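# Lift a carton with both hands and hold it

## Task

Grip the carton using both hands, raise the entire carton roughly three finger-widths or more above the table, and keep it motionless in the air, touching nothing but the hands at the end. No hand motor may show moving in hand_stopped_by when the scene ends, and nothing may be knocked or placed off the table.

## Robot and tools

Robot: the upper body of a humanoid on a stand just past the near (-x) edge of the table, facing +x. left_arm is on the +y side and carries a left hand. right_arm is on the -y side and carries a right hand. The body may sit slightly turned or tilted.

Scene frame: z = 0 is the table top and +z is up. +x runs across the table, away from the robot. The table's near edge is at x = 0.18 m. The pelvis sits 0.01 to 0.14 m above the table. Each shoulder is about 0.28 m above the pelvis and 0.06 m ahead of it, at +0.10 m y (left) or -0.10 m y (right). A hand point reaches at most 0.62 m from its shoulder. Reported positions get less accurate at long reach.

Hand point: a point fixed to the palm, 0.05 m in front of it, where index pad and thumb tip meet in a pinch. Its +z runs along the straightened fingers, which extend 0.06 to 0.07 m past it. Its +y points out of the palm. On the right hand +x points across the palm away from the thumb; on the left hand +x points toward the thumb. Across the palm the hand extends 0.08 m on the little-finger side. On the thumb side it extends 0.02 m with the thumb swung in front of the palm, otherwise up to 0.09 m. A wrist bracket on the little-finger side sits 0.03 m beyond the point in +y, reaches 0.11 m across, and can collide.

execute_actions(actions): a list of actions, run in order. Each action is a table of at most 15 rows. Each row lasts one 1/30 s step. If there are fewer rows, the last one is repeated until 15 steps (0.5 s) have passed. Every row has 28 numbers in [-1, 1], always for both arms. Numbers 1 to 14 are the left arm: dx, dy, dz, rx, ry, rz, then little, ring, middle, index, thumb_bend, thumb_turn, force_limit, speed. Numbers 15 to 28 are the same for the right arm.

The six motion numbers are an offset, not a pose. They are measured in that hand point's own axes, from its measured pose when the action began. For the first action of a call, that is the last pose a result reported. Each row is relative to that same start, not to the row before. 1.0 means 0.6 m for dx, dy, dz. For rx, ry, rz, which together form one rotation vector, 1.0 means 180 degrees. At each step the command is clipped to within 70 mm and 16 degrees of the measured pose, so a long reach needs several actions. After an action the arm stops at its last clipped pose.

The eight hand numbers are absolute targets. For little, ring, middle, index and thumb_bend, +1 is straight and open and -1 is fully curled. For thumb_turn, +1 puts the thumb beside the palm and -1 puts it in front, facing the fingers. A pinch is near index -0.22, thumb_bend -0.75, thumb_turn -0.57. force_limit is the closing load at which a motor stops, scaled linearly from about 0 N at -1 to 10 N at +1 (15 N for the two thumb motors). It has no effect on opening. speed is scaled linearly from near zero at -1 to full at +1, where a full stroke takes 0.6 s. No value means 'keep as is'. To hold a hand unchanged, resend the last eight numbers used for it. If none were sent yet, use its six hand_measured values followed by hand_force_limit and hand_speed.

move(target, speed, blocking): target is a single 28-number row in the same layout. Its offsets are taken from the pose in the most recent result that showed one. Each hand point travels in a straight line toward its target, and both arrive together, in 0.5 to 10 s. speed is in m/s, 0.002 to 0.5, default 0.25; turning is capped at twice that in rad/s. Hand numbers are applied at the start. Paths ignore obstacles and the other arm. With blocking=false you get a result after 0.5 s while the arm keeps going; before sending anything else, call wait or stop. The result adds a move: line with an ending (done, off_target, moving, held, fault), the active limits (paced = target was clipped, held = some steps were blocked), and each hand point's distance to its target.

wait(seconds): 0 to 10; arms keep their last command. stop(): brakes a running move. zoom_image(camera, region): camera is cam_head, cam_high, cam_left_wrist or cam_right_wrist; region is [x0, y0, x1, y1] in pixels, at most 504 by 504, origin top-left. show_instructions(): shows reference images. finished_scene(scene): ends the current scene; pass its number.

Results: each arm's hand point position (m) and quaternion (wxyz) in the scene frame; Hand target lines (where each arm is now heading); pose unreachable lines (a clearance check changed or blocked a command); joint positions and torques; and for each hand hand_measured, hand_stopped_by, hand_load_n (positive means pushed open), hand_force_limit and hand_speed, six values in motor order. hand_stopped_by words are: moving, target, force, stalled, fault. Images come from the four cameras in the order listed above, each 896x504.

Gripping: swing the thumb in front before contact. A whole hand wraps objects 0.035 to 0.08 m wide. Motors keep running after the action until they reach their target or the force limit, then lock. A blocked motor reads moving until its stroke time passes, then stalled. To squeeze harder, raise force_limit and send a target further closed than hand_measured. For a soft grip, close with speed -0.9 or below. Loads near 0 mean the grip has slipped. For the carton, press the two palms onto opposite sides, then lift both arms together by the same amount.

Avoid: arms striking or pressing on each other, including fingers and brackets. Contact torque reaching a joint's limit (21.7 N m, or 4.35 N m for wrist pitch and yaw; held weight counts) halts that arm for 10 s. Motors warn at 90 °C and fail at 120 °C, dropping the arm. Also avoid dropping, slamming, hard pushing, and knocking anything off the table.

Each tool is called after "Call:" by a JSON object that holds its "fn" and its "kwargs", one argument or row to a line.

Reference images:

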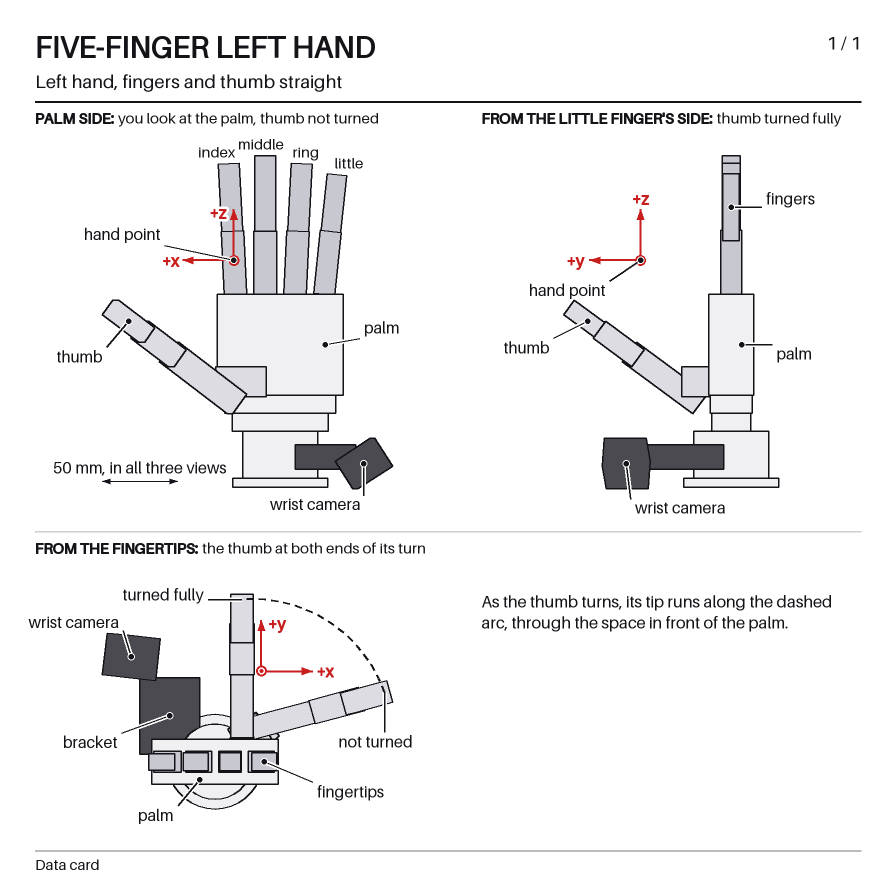

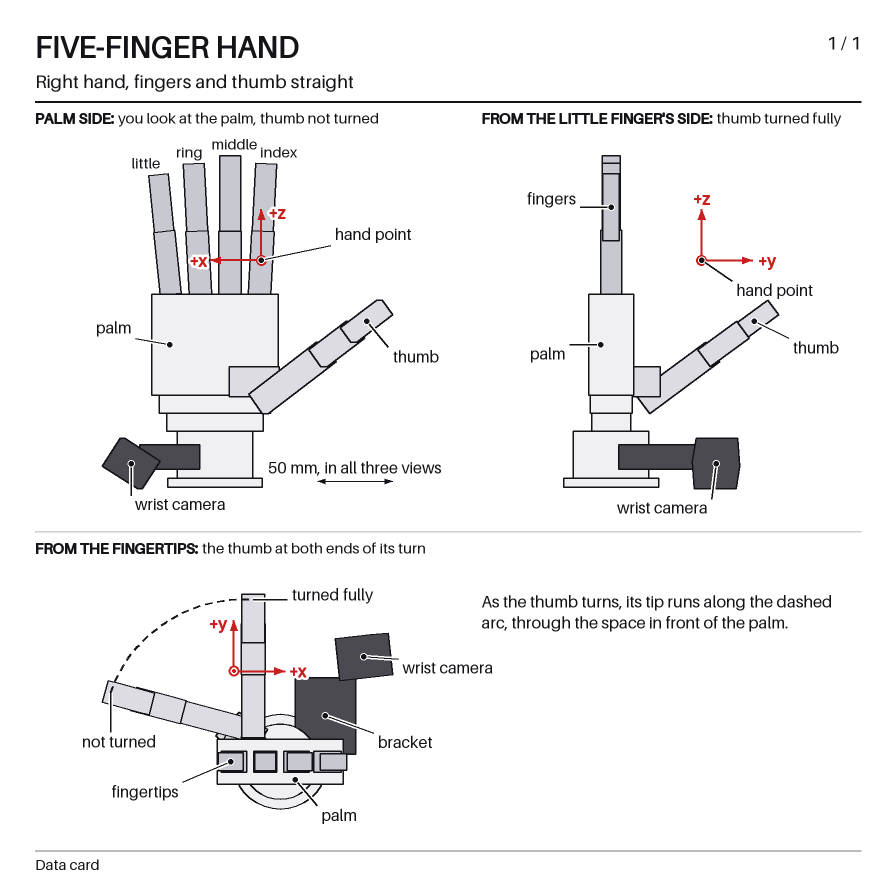

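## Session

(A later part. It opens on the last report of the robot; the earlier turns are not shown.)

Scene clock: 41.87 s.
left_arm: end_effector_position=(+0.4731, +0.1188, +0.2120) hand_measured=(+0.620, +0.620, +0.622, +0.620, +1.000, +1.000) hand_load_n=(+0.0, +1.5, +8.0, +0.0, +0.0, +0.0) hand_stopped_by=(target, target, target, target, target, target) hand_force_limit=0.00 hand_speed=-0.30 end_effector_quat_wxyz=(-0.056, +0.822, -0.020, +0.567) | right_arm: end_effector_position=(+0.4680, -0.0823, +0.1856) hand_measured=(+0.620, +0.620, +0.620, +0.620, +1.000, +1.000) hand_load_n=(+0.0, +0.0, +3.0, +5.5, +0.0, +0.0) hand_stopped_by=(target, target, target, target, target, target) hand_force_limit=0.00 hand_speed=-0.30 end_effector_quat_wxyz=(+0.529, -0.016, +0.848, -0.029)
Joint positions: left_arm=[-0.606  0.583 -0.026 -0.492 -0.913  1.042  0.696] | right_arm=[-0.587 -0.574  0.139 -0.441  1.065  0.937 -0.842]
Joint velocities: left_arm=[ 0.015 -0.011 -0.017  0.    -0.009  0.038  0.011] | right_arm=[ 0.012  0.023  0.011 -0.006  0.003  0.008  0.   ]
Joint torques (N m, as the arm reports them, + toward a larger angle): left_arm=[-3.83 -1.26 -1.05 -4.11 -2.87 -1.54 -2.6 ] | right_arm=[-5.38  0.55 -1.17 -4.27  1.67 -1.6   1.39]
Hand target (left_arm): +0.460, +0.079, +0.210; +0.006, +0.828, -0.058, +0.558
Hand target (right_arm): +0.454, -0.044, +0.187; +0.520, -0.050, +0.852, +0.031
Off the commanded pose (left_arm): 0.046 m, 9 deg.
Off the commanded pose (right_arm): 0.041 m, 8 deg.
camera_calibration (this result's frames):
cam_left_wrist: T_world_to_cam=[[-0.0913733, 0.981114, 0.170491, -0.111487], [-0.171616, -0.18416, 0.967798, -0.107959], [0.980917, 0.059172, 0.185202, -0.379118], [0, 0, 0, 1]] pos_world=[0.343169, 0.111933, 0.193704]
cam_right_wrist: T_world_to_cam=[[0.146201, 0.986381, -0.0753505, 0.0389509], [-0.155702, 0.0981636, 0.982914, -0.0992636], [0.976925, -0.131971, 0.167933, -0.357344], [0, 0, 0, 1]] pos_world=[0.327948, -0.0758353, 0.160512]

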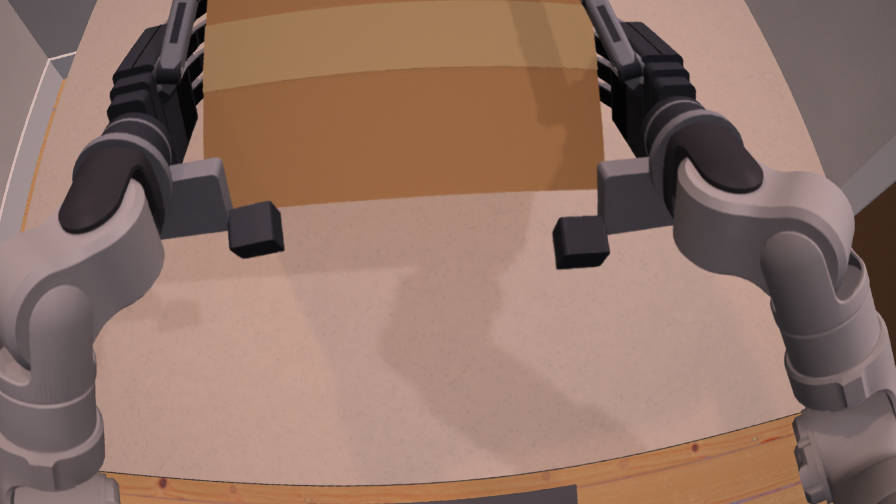

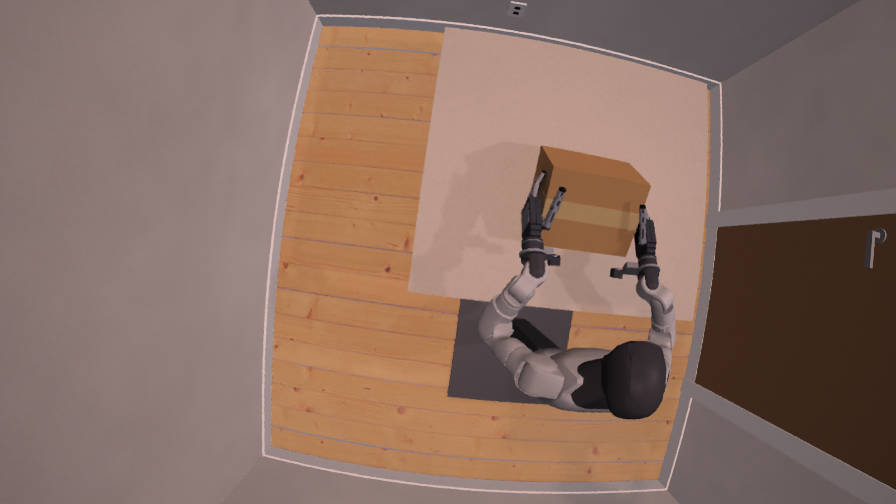

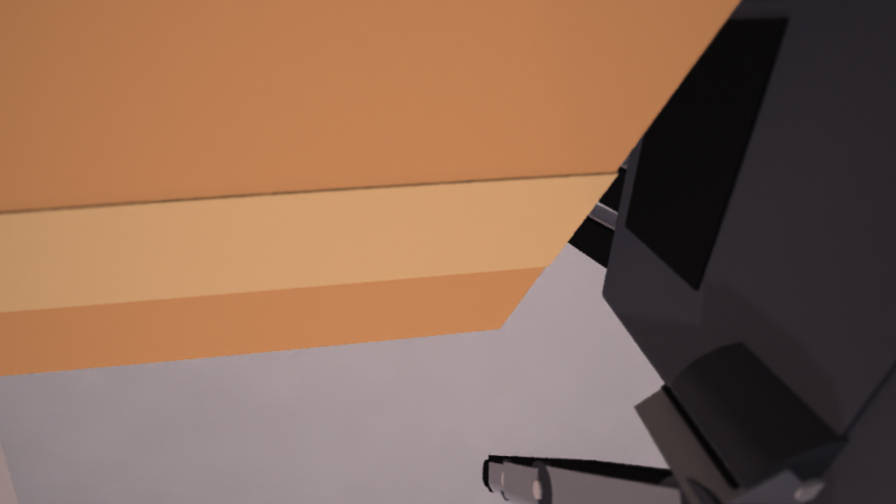

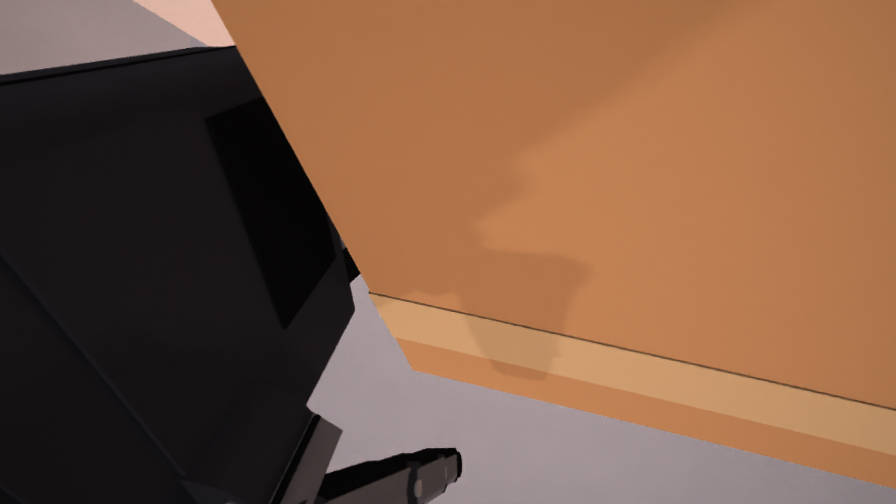

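Call:
{"fn": "execute_actions", "kwargs": {
  "actions": [
    [[-0.04,0.05,0.0,-0.03,-0.01,0,0.62,0.62,0.62,0.62,1,1,0,-0.3,0.04,0.05,0.0,-0.03,0.01,0,0.62,0.62,0.62,0.62,1,1,0,-0.3]],
    [[-0.04,0.05,0.0,-0.03,-0.01,0,0.62,0.62,0.62,0.62,1,1,0,-0.3,0.04,0.05,0.0,-0.03,0.01,0,0.62,0.62,0.62,0.62,1,1,0,-0.3]],
    [[-0.04,0.05,0.0,-0.03,-0.01,0,0.62,0.62,0.62,0.62,1,1,0,-0.3,0.04,0.05,0.0,-0.03,0.01,0,0.62,0.62,0.62,0.62,1,1,0,-0.3]],
    [[-0.03,0.04,0.0,-0.03,0,0,0.62,0.62,0.62,0.62,1,1,0,-0.3,0.02,0.04,0.0,-0.03,0,0,0.62,0.62,0.62,0.62,1,1,0,-0.3]]
  ]
}}

Scene clock: 48.37 s.
left_arm: end_effector_position=(+0.4712, +0.1177, +0.1478) hand_measured=(+0.620, +0.620, +0.620, +0.620, +1.000, +1.000) hand_load_n=(+0.0, +0.0, +3.0, +0.5, +0.0, +0.0) hand_stopped_by=(target, target, target, target, target, target) hand_force_limit=0.00 hand_speed=-0.30 end_effector_quat_wxyz=(-0.054, +0.822, -0.032, +0.566) | right_arm: end_effector_position=(+0.4666, -0.0836, +0.1351) hand_measured=(+0.620, +0.620, +0.620, +0.620, +1.000, +1.000) hand_load_n=(+0.0, +0.0, +1.0, +2.0, +0.0, +0.0) hand_stopped_by=(target, target, target, target, target, target) hand_force_limit=0.00 hand_speed=-0.30 end_effector_quat_wxyz=(+0.536, -0.022, +0.844, -0.027)
Joint positions: left_arm=[-0.451  0.575 -0.21  -0.289 -0.659  0.662  0.507] | right_arm=[-0.468 -0.569  0.3   -0.274  0.819  0.625 -0.642]
Joint velocities: left_arm=[ 0.002  0.011  0.     0.003  0.003 -0.008  0.   ] | right_arm=[ 0.    -0.008 -0.008  0.002 -0.009 -0.007  0.   ]
Joint torques (N m, as the arm reports them, + toward a larger angle): left_arm=[-1.78  0.24 -1.63 -2.15 -0.94 -0.46 -1.76] | right_arm=[-3.05 -0.61  0.01 -2.11  0.86 -0.72  0.95]
Hand target (left_arm): +0.461, +0.094, +0.134; -0.019, +0.836, -0.052, +0.546
Hand target (right_arm): +0.456, -0.061, +0.124; +0.518, -0.041, +0.854, +0.007
Off the commanded pose (left_arm): 0.028 m, 5 deg.
Off the commanded pose (right_arm): 0.029 m, 5 deg.
camera_calibration (this result's frames):
cam_left_wrist: T_world_to_cam=[[-0.0687076, 0.981063, 0.181094, -0.111901], [-0.172583, -0.190475, 0.966403, -0.0448921], [0.982596, 0.0351453, 0.182402, -0.362903], [0, 0, 0, 1]] pos_world=[0.341151, 0.113985, 0.129843]
cam_right_wrist: T_world_to_cam=[[0.134443, 0.987998, -0.0760581, 0.042292], [-0.173006, 0.0989793, 0.979935, -0.0411568], [0.975702, -0.118587, 0.184236, -0.348232], [0, 0, 0, 1]] pos_world=[0.326965, -0.0790066, 0.107705]

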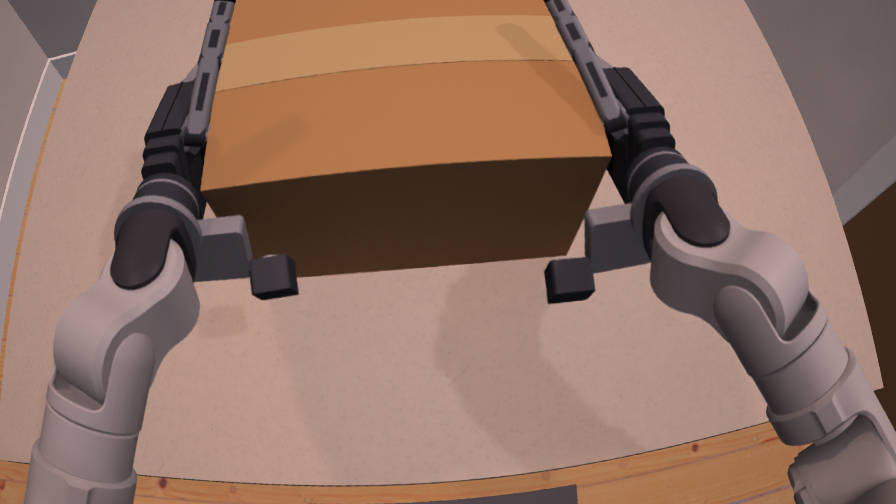

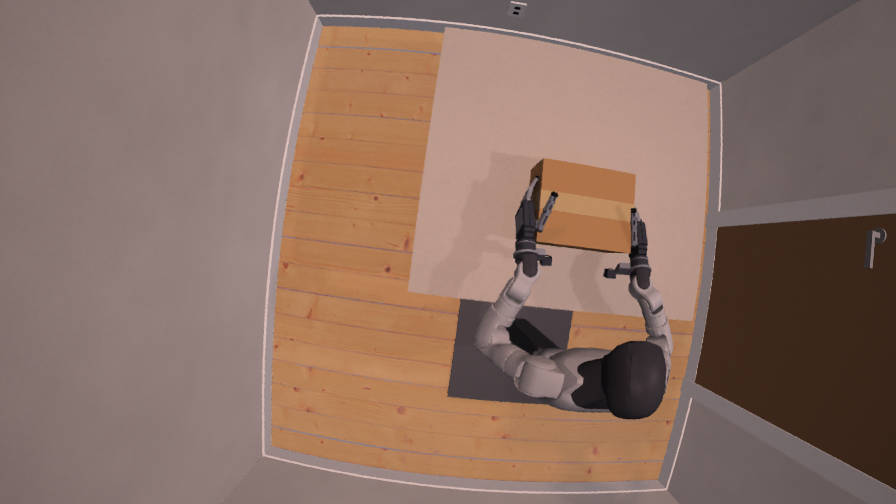

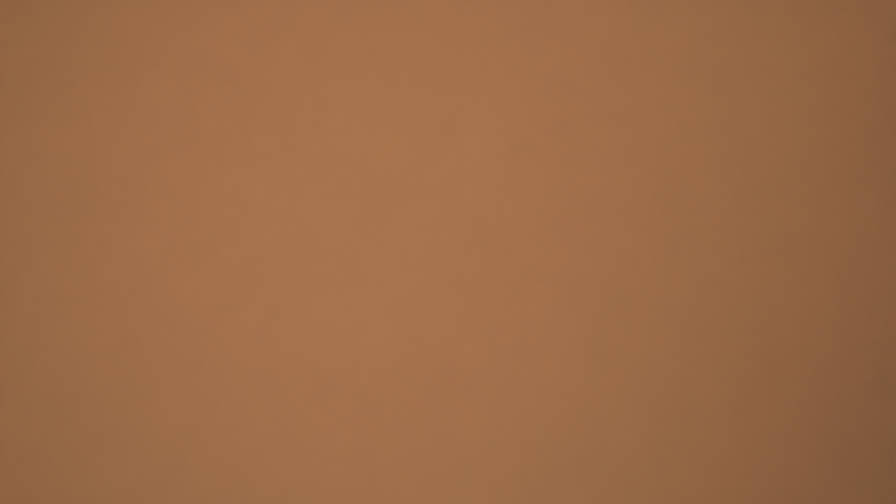

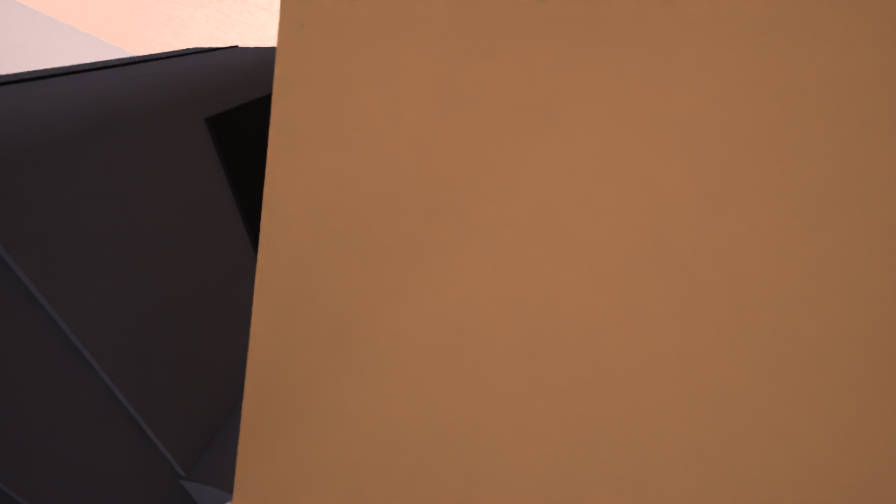

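Call:
{"fn": "execute_actions", "kwargs": {
  "actions": [
    [[-0.02,-0.01,0,0,0,0,0.85,0.85,0.85,0.85,1,1,-0.4,-0.3,0.0,-0.01,0,0,0,0,0.85,0.85,0.85,0.85,1,1,-0.4,-0.3]],
    [[-0.05,0,0,0,0,0,0.85,0.85,0.85,0.85,1,1,-0.4,-0.3,0.04,0,0,0,0,0,0.85,0.85,0.85,0.85,1,1,-0.4,-0.3]],
    [[-0.01,0.04,-0.015,-0.02,0,0,0.85,0.85,0.85,0.85,1,1,-0.4,-0.3,0.01,0.04,-0.015,-0.02,0,0,0.85,0.85,0.85,0.85,1,1,-0.4,-0.3]],
    [[-0.01,0.065,-0.015,-0.03,0,0,0.85,0.85,0.85,0.85,1,1,-0.4,-0.3,0.01,0.065,-0.015,-0.03,0,0,0.85,0.85,0.85,0.85,1,1,-0.4,-0.3]],
    [[-0.01,0.065,-0.015,-0.03,0,0,0.85,0.85,0.85,0.85,1,1,-0.4,-0.3,0.01,0.065,-0.015,-0.03,0,0,0.85,0.85,0.85,0.85,1,1,-0.4,-0.3]]
  ]
}}

Scene clock: 55.30 s.
left_arm: end_effector_position=(+0.4577, +0.1288, +0.1183) hand_measured=(+0.850, +0.850, +0.850, +0.850, +1.000, +1.000) hand_load_n=(+0.0, +0.0, +0.0, +0.0, -1.0, +0.5) hand_stopped_by=(target, target, target, target, target, target) hand_force_limit=-0.40 hand_speed=-0.30 end_effector_quat_wxyz=(-0.073, +0.803, -0.019, +0.592) | right_arm: end_effector_position=(+0.4588, -0.0986, +0.1215) hand_measured=(+0.850, +0.850, +0.850, +0.850, +1.000, +1.000) hand_load_n=(+0.0, +0.0, +0.0, +0.0, -0.5, +0.5) hand_stopped_by=(target, target, target, target, target, target) hand_force_limit=-0.40 hand_speed=-0.30 end_effector_quat_wxyz=(+0.564, -0.004, +0.824, -0.059)
Joint positions: left_arm=[-0.321  0.556 -0.302 -0.159 -0.525  0.339  0.495] | right_arm=[-0.373 -0.566  0.375 -0.226  0.698  0.417 -0.664]
Joint velocities: left_arm=[-0.009  0.011 -0.011 -0.008 -0.005 -0.005  0.01 ] | right_arm=[ 0.003  0.    -0.002  0.006  0.006 -0.006 -0.007]
Joint torques (N m, as the arm reports them, + toward a larger angle): left_arm=[-1.59 -1.09 -4.11 -3.54  0.12 -0.64 -2.  ] | right_arm=[-3.29  0.87  2.32 -3.59  0.61 -0.68  1.17]
Hand target (left_arm): +0.446, +0.090, +0.112; -0.024, +0.810, -0.050, +0.584
Hand target (right_arm): +0.446, -0.060, +0.116; +0.553, -0.034, +0.833, -0.007
Off the commanded pose (left_arm): 0.042 m, 7 deg.
Off the commanded pose (right_arm): 0.043 m, 7 deg.
camera_calibration (this result's frames):
cam_left_wrist: T_world_to_cam=[[-0.120395, 0.97404, 0.191704, -0.0950644], [-0.229305, -0.215172, 0.949273, 0.014606], [0.96588, 0.0703291, 0.249258, -0.349433], [0, 0, 0, 1]] pos_world=[0.329414, 0.120315, 0.091458]
cam_right_wrist: T_world_to_cam=[[0.201294, 0.974496, -0.0991907, 0.0280083], [-0.233369, 0.146058, 0.961356, 0.00695313], [0.951325, -0.170367, 0.256817, -0.342587], [0, 0, 0, 1]] pos_world=[0.321897, -0.0866753, 0.0840761]

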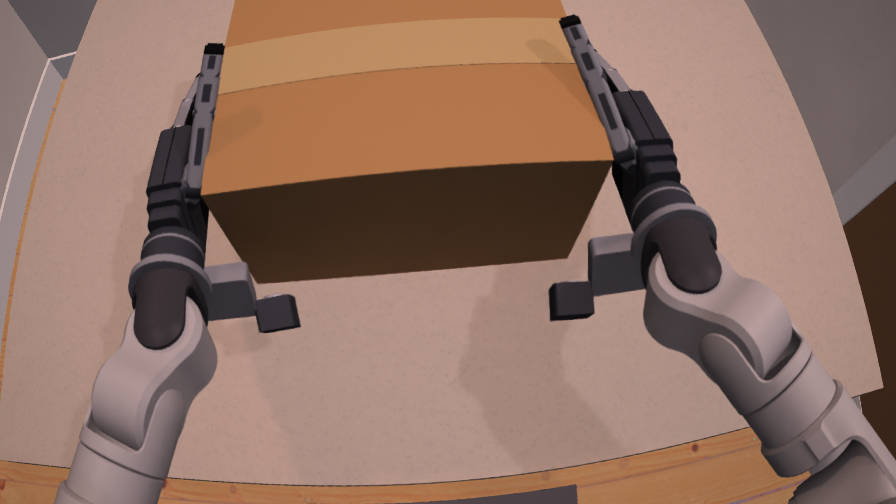

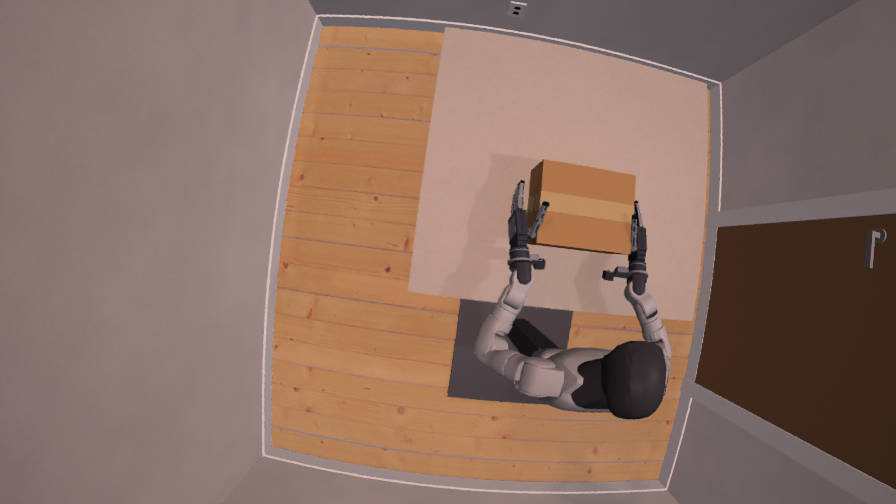

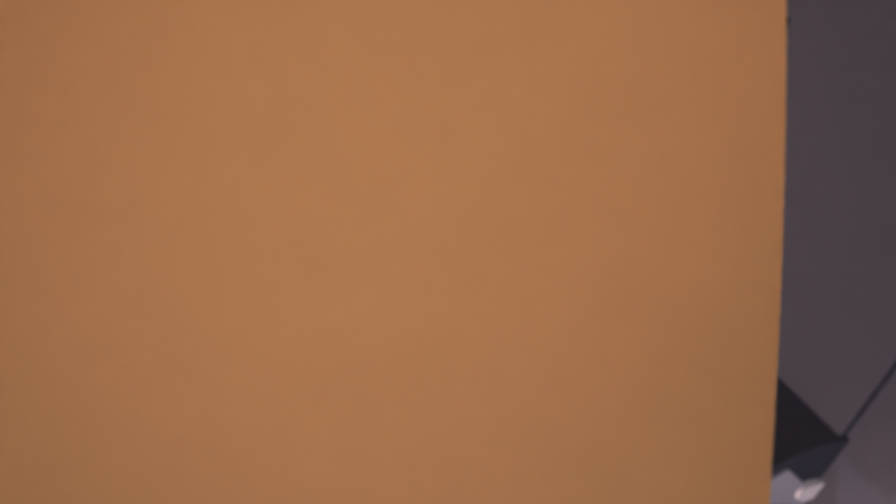

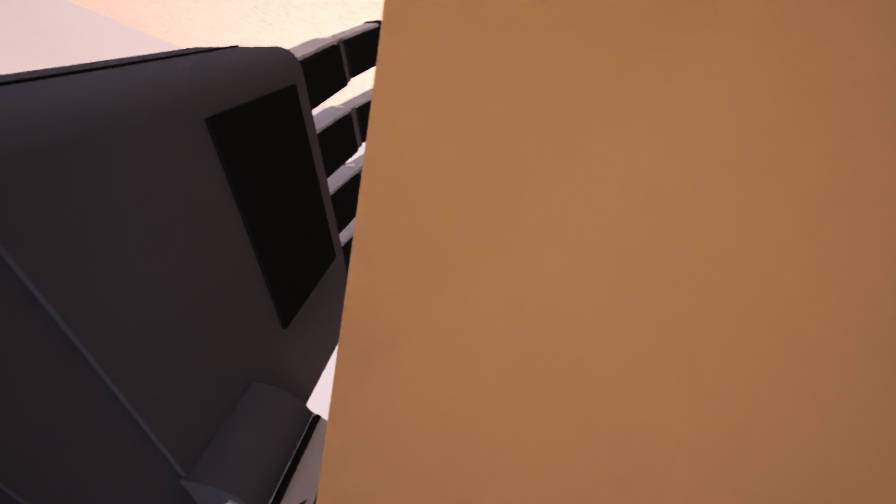

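Call:
{"fn": "execute_actions", "kwargs": {
  "actions": [
    [[-0.015,0.065,-0.015,-0.04,0,0,0,0,0,0,1,1,-0.6,-0.75,0.015,0.065,-0.015,-0.04,0,0,0,0,0,0,1,1,-0.6,-0.75]]
  ]
}}

Call:
{"fn": "wait", "kwargs": {
  "seconds": 2
}}

Scene clock: 58.47 s.
left_arm: end_effector_position=(+0.4588, +0.1268, +0.1196) hand_measured=(+0.684, +0.684, +0.684, +0.684, +1.000, +1.000) hand_load_n=(+0.0, +0.0, +0.0, +0.0, -0.5, +0.5) hand_stopped_by=(moving, moving, moving, moving, target, target) hand_force_limit=-0.60 hand_speed=-0.75 end_effector_quat_wxyz=(-0.065, +0.794, -0.026, +0.603) | right_arm: end_effector_position=(+0.4604, -0.0976, +0.1233) hand_measured=(+0.684, +0.684, +0.684, +0.684, +1.000, +1.000) hand_load_n=(+0.0, +0.0, +0.0, +0.0, -0.5, +0.5) hand_stopped_by=(moving, moving, moving, moving, target, target) hand_force_limit=-0.60 hand_speed=-0.75 end_effector_quat_wxyz=(+0.577, -0.009, +0.815, -0.054)
Joint positions: left_arm=[-0.326  0.569 -0.321 -0.116 -0.519  0.267  0.466] | right_arm=[-0.374 -0.578  0.398 -0.19   0.681  0.346 -0.637]
Joint velocities: left_arm=[-0.011  0.009 -0.02   0.003 -0.008 -0.009  0.007] | right_arm=[ 0.    -0.011  0.009  0.003  0.014 -0.009 -0.001]
Joint torques (N m, as the arm reports them, + toward a larger angle): left_arm=[-1.66 -0.88 -3.63 -3.    0.   -0.43 -1.84] | right_arm=[-3.13  0.89  2.33 -3.13  0.59 -0.46  1.12]
Hand target (left_arm): +0.447, +0.091, +0.109; -0.022, +0.805, -0.056, +0.591
Hand target (right_arm): +0.447, -0.062, +0.113; +0.561, -0.038, +0.827, -0.007
Off the commanded pose (left_arm): 0.040 m, 6 deg.
Off the commanded pose (right_arm): 0.041 m, 7 deg.
camera_calibration (this result's frames):
cam_left_wrist: T_world_to_cam=[[-0.102565, 0.977282, 0.185471, -0.101105], [-0.259672, -0.206294, 0.943405, 0.0266816], [0.960235, 0.0485985, 0.274931, -0.348424], [0, 0, 0, 1]] pos_world=[0.331128, 0.121245, 0.0893733]
cam_right_wrist: T_world_to_cam=[[0.189146, 0.977814, -0.0900202, 0.03161], [-0.265399, 0.13917, 0.954041, 0.0203758], [0.945403, -0.156562, 0.285834, -0.343963], [0, 0, 0, 1]] pos_world=[0.324612, -0.087596, 0.0817226]

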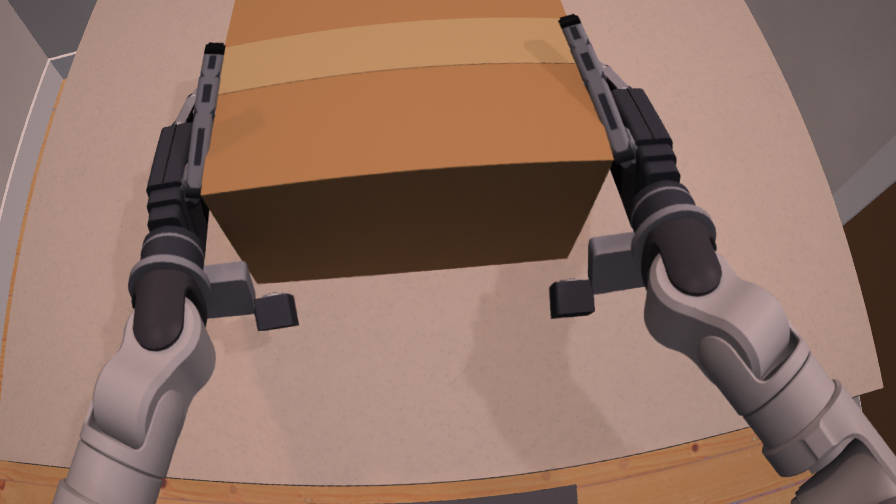

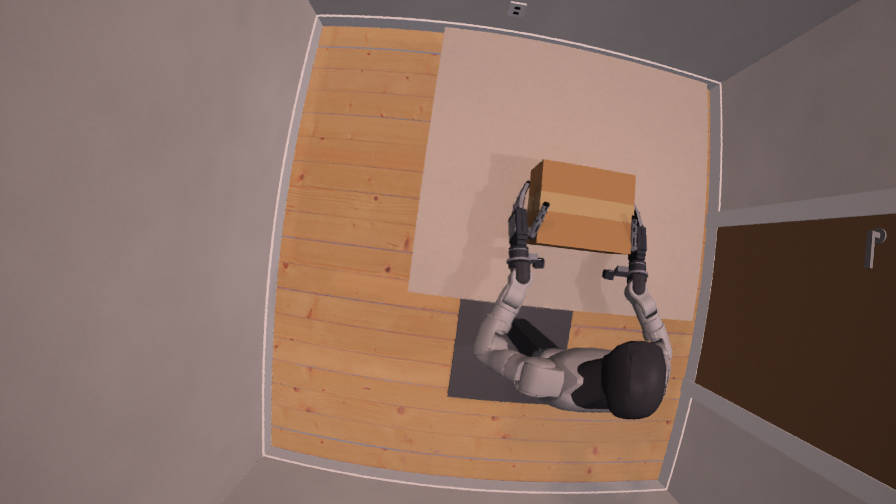

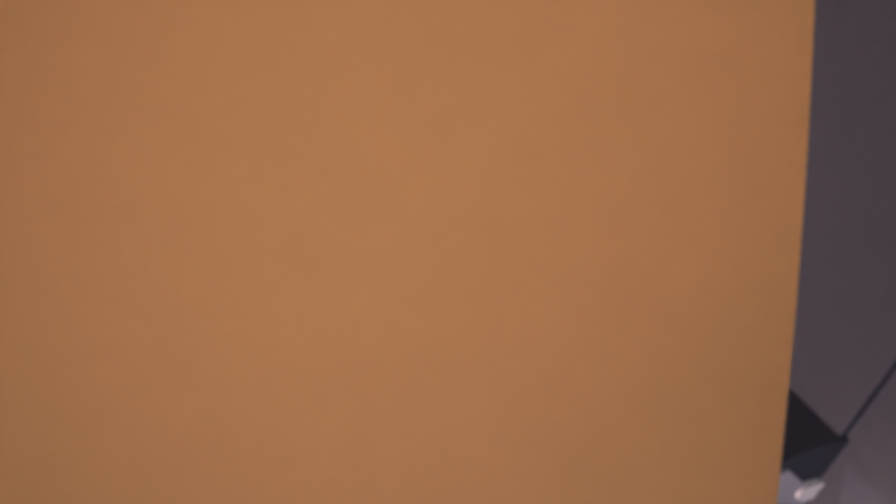

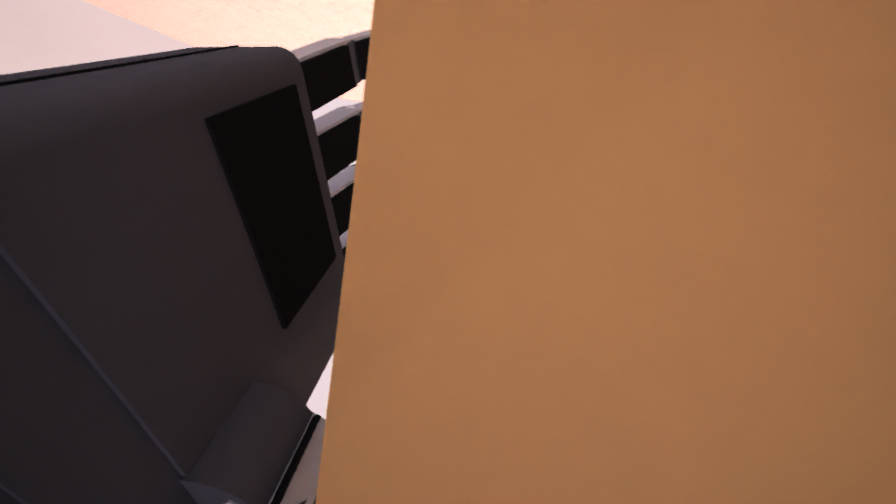

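Scene clock: 60.47 s.
left_arm: end_effector_position=(+0.4593, +0.1281, +0.1194) hand_measured=(+0.186, +0.324, +0.408, +0.366, +1.000, +1.000) hand_load_n=(+3.0, +2.0, +0.0, +0.5, +0.0, +0.5) hand_stopped_by=(force, force, force, force, target, target) hand_force_limit=-0.60 hand_speed=-0.75 end_effector_quat_wxyz=(-0.069, +0.794, -0.026, +0.603) | right_arm: end_effector_position=(+0.4610, -0.0991, +0.1231) hand_measured=(+0.088, +0.296, +0.394, +0.380, +1.000, +1.000) hand_load_n=(+3.0, +0.5, +0.5, +1.5, +0.0, +0.5) hand_stopped_by=(force, force, force, force, target, target) hand_force_limit=-0.60 hand_speed=-0.75 end_effector_quat_wxyz=(+0.577, -0.009, +0.814, -0.059)
Joint positions: left_arm=[-0.328  0.571 -0.324 -0.114 -0.518  0.266  0.473] | right_arm=[-0.376 -0.58   0.401 -0.188  0.678  0.345 -0.644]
Joint velocities: left_arm=[0.008 0.003 0.003 0.    0.    0.    0.   ] | right_arm=[-0.003 -0.003  0.005  0.003 -0.008  0.     0.   ]
Joint torques (N m, as the arm reports them, + toward a larger angle): left_arm=[-1.47 -1.01 -3.88 -3.14  0.03 -0.43 -2.24] | right_arm=[-3.07  0.9   1.99 -3.2   0.65 -0.44  1.3 ]
Hand target (left_arm): +0.447, +0.091, +0.109; -0.022, +0.805, -0.056, +0.591
Hand target (right_arm): +0.447, -0.062, +0.113; +0.561, -0.038, +0.827, -0.007
Off the commanded pose (left_arm): 0.041 m, 7 deg.
Off the commanded pose (right_arm): 0.042 m, 7 deg.
wait: 2.00 s; at rest by 1.57 s
camera_calibration (this result's frames):
cam_left_wrist: T_world_to_cam=[[-0.107921, 0.975619, 0.191105, -0.100313], [-0.259501, -0.213208, 0.941914, 0.0282094], [0.959694, 0.0520608, 0.276183, -0.349262], [0, 0, 0, 1]] pos_world=[0.331679, 0.122065, 0.0890597]
cam_right_wrist: T_world_to_cam=[[0.194839, 0.975962, -0.0976502, 0.031104], [-0.266083, 0.148418, 0.952456, 0.0223725], [0.944054, -0.159592, 0.288605, -0.344658], [0, 0, 0, 1]] pos_world=[0.325268, -0.0886814, 0.0811983]

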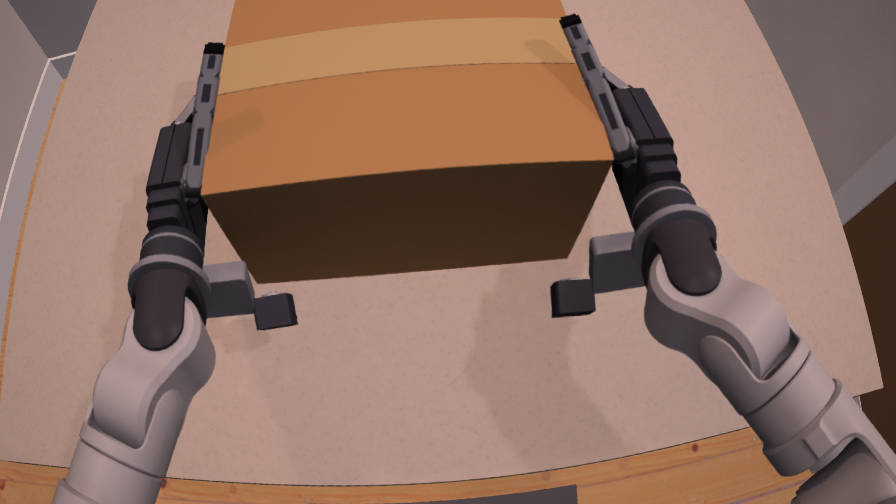

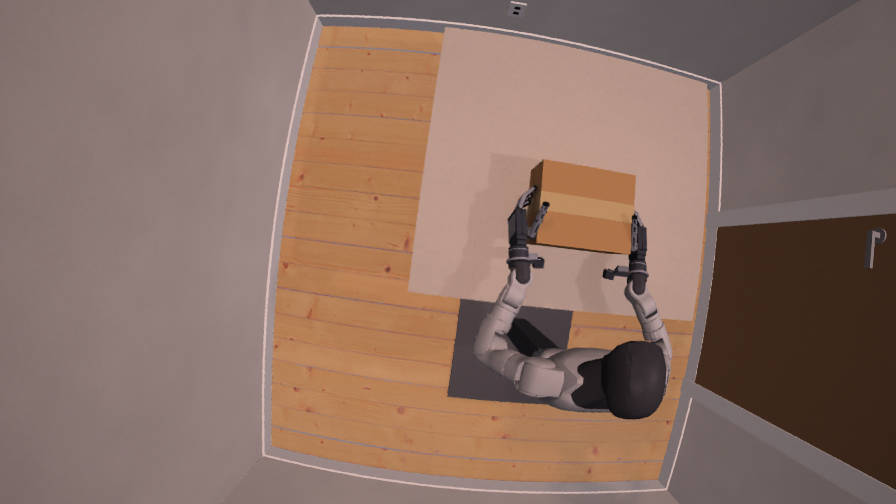

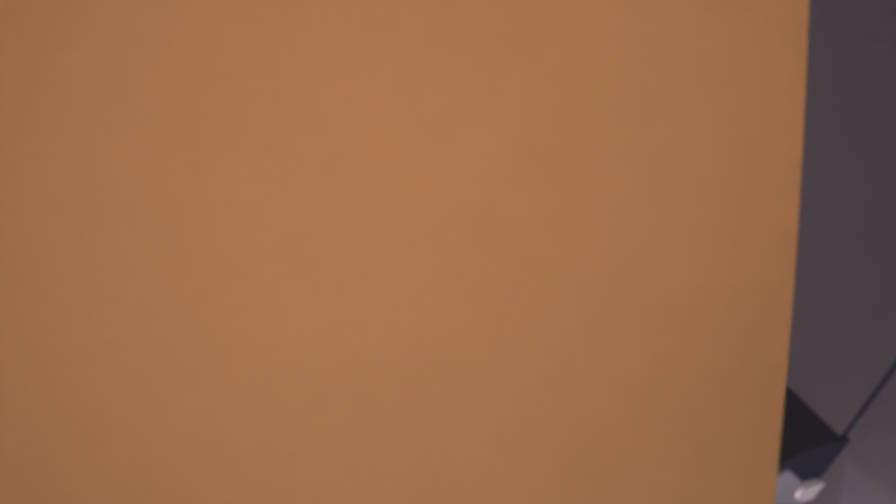

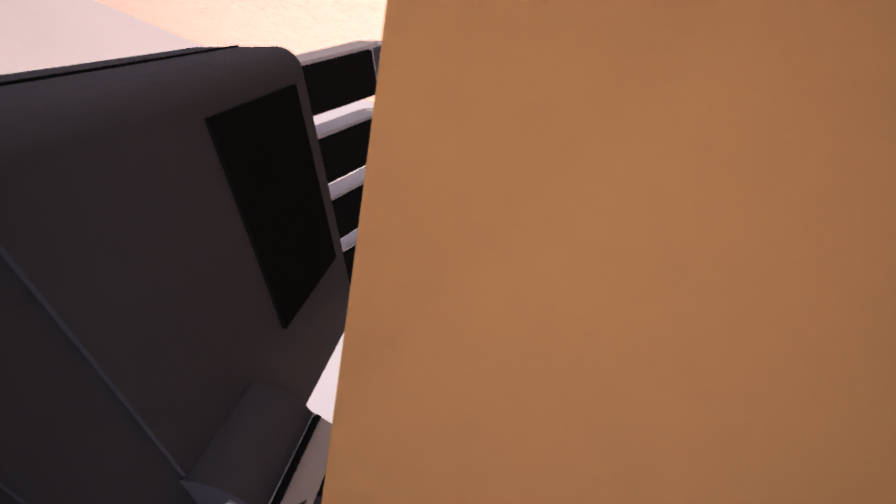

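Call:
{"fn": "execute_actions", "kwargs": {
  "actions": [
    [[0.02,0.07,-0.03,-0.04,-0.01,0,0,0,0,0,1,1,-0.6,-0.75,-0.02,0.07,-0.03,-0.04,0.01,0,0,0,0,0,1,1,-0.6,-0.75]],
    [[0.025,0.07,-0.03,-0.04,-0.01,0,0,0,0,0,1,1,-0.6,-0.75,-0.03,0.07,-0.03,-0.04,0.01,0,0,0,0,0,1,1,-0.6,-0.75]],
    [[0.025,0.07,-0.03,-0.04,-0.01,0,0,0,0,0,1,1,-0.6,-0.75,-0.03,0.07,-0.03,-0.04,0.01,0,0,0,0,0,1,1,-0.6,-0.75]]
  ]
}}

Scene clock: 65.87 s.
left_arm: end_effector_position=(+0.4589, +0.1254, +0.1754) hand_measured=(+0.186, +0.326, +0.408, +0.366, +1.000, +1.000) hand_load_n=(+3.0, +5.5, +0.0, +0.5, +0.0, +0.0) hand_stopped_by=(force, force, force, force, target, target) hand_force_limit=-0.60 hand_speed=-0.75 end_effector_quat_wxyz=(-0.108, +0.801, -0.037, +0.587) | right_arm: end_effector_position=(+0.4523, -0.0929, +0.1334) hand_measured=(+0.088, +0.296, +0.394, +0.382, +1.000, +1.000) hand_load_n=(+0.0, +0.0, +0.0, +9.5, +0.0, +0.0) hand_stopped_by=(force, force, force, force, target, target) hand_force_limit=-0.60 hand_speed=-0.75 end_effector_quat_wxyz=(+0.502, -0.042, +0.857, -0.107)
Joint positions: left_arm=[-0.437  0.692 -0.261 -0.467 -0.758  0.7    0.73 ] | right_arm=[-0.504 -0.605  0.311 -0.418  0.94   0.858 -0.908]
Joint velocities: left_arm=[-0.002 -0.011  0.005 -0.002 -0.008  0.     0.   ] | right_arm=[ 0.003  0.02   0.     0.    -0.002  0.023 -0.004]
Joint torques (N m, as the arm reports them, + toward a larger angle): left_arm=[-3.64 -1.17 -0.43 -5.85 -1.68 -2.26 -2.67] | right_arm=[-5.92  1.59 -1.47 -5.18  1.33 -2.47  1.44]
Hand target (left_arm): +0.448, +0.086, +0.176; -0.044, +0.807, -0.066, +0.585
Hand target (right_arm): +0.441, -0.050, +0.140; +0.504, -0.071, +0.860, -0.037
Off the commanded pose (left_arm): 0.045 m, 8 deg.
Off the commanded pose (right_arm): 0.045 m, 9 deg.
camera_calibration (this result's frames):
cam_left_wrist: T_world_to_cam=[[-0.131694, 0.954668, 0.266957, -0.108173], [-0.218821, -0.290656, 0.93147, -0.032294], [0.966837, 0.0642532, 0.247179, -0.363832], [0, 0, 0, 1]] pos_world=[0.330454, 0.11726, 0.14889]
cam_right_wrist: T_world_to_cam=[[0.175303, 0.954676, -0.240547, 0.0536578], [-0.0959907, 0.259741, 0.960896, -0.058423], [0.979824, -0.145358, 0.137173, -0.333115], [0, 0, 0, 1]] pos_world=[0.311379, -0.0844718, 0.11474]

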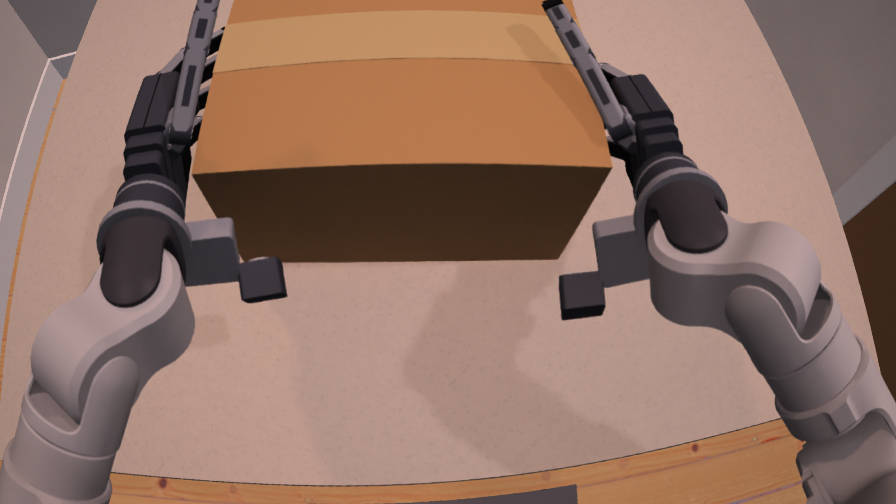

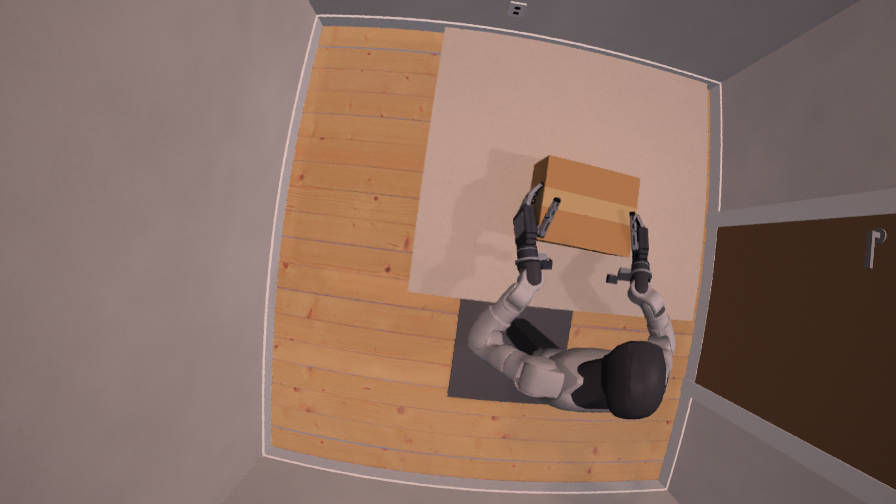

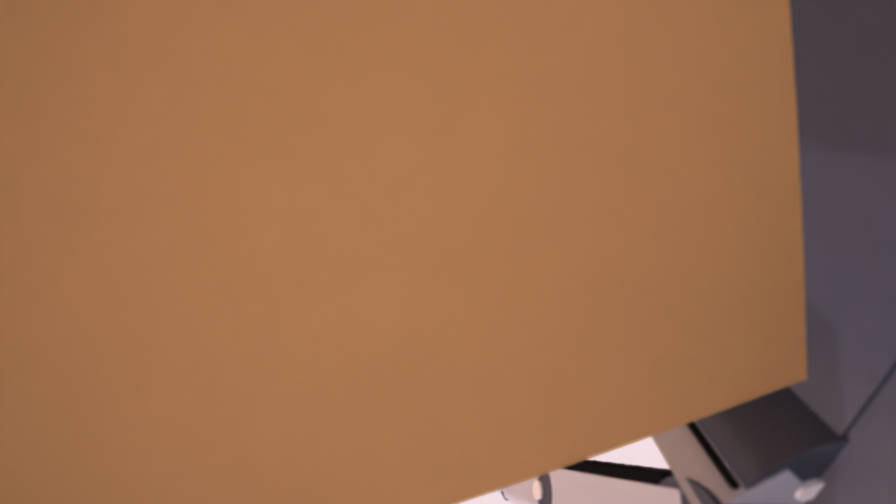

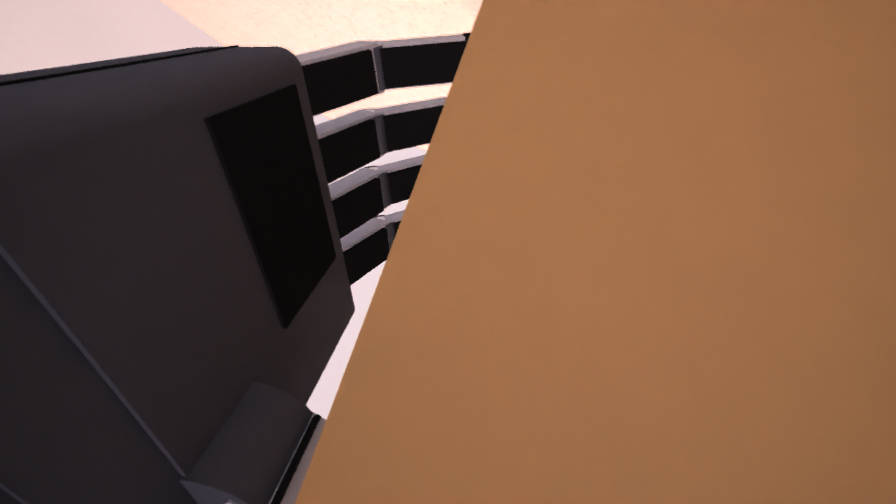

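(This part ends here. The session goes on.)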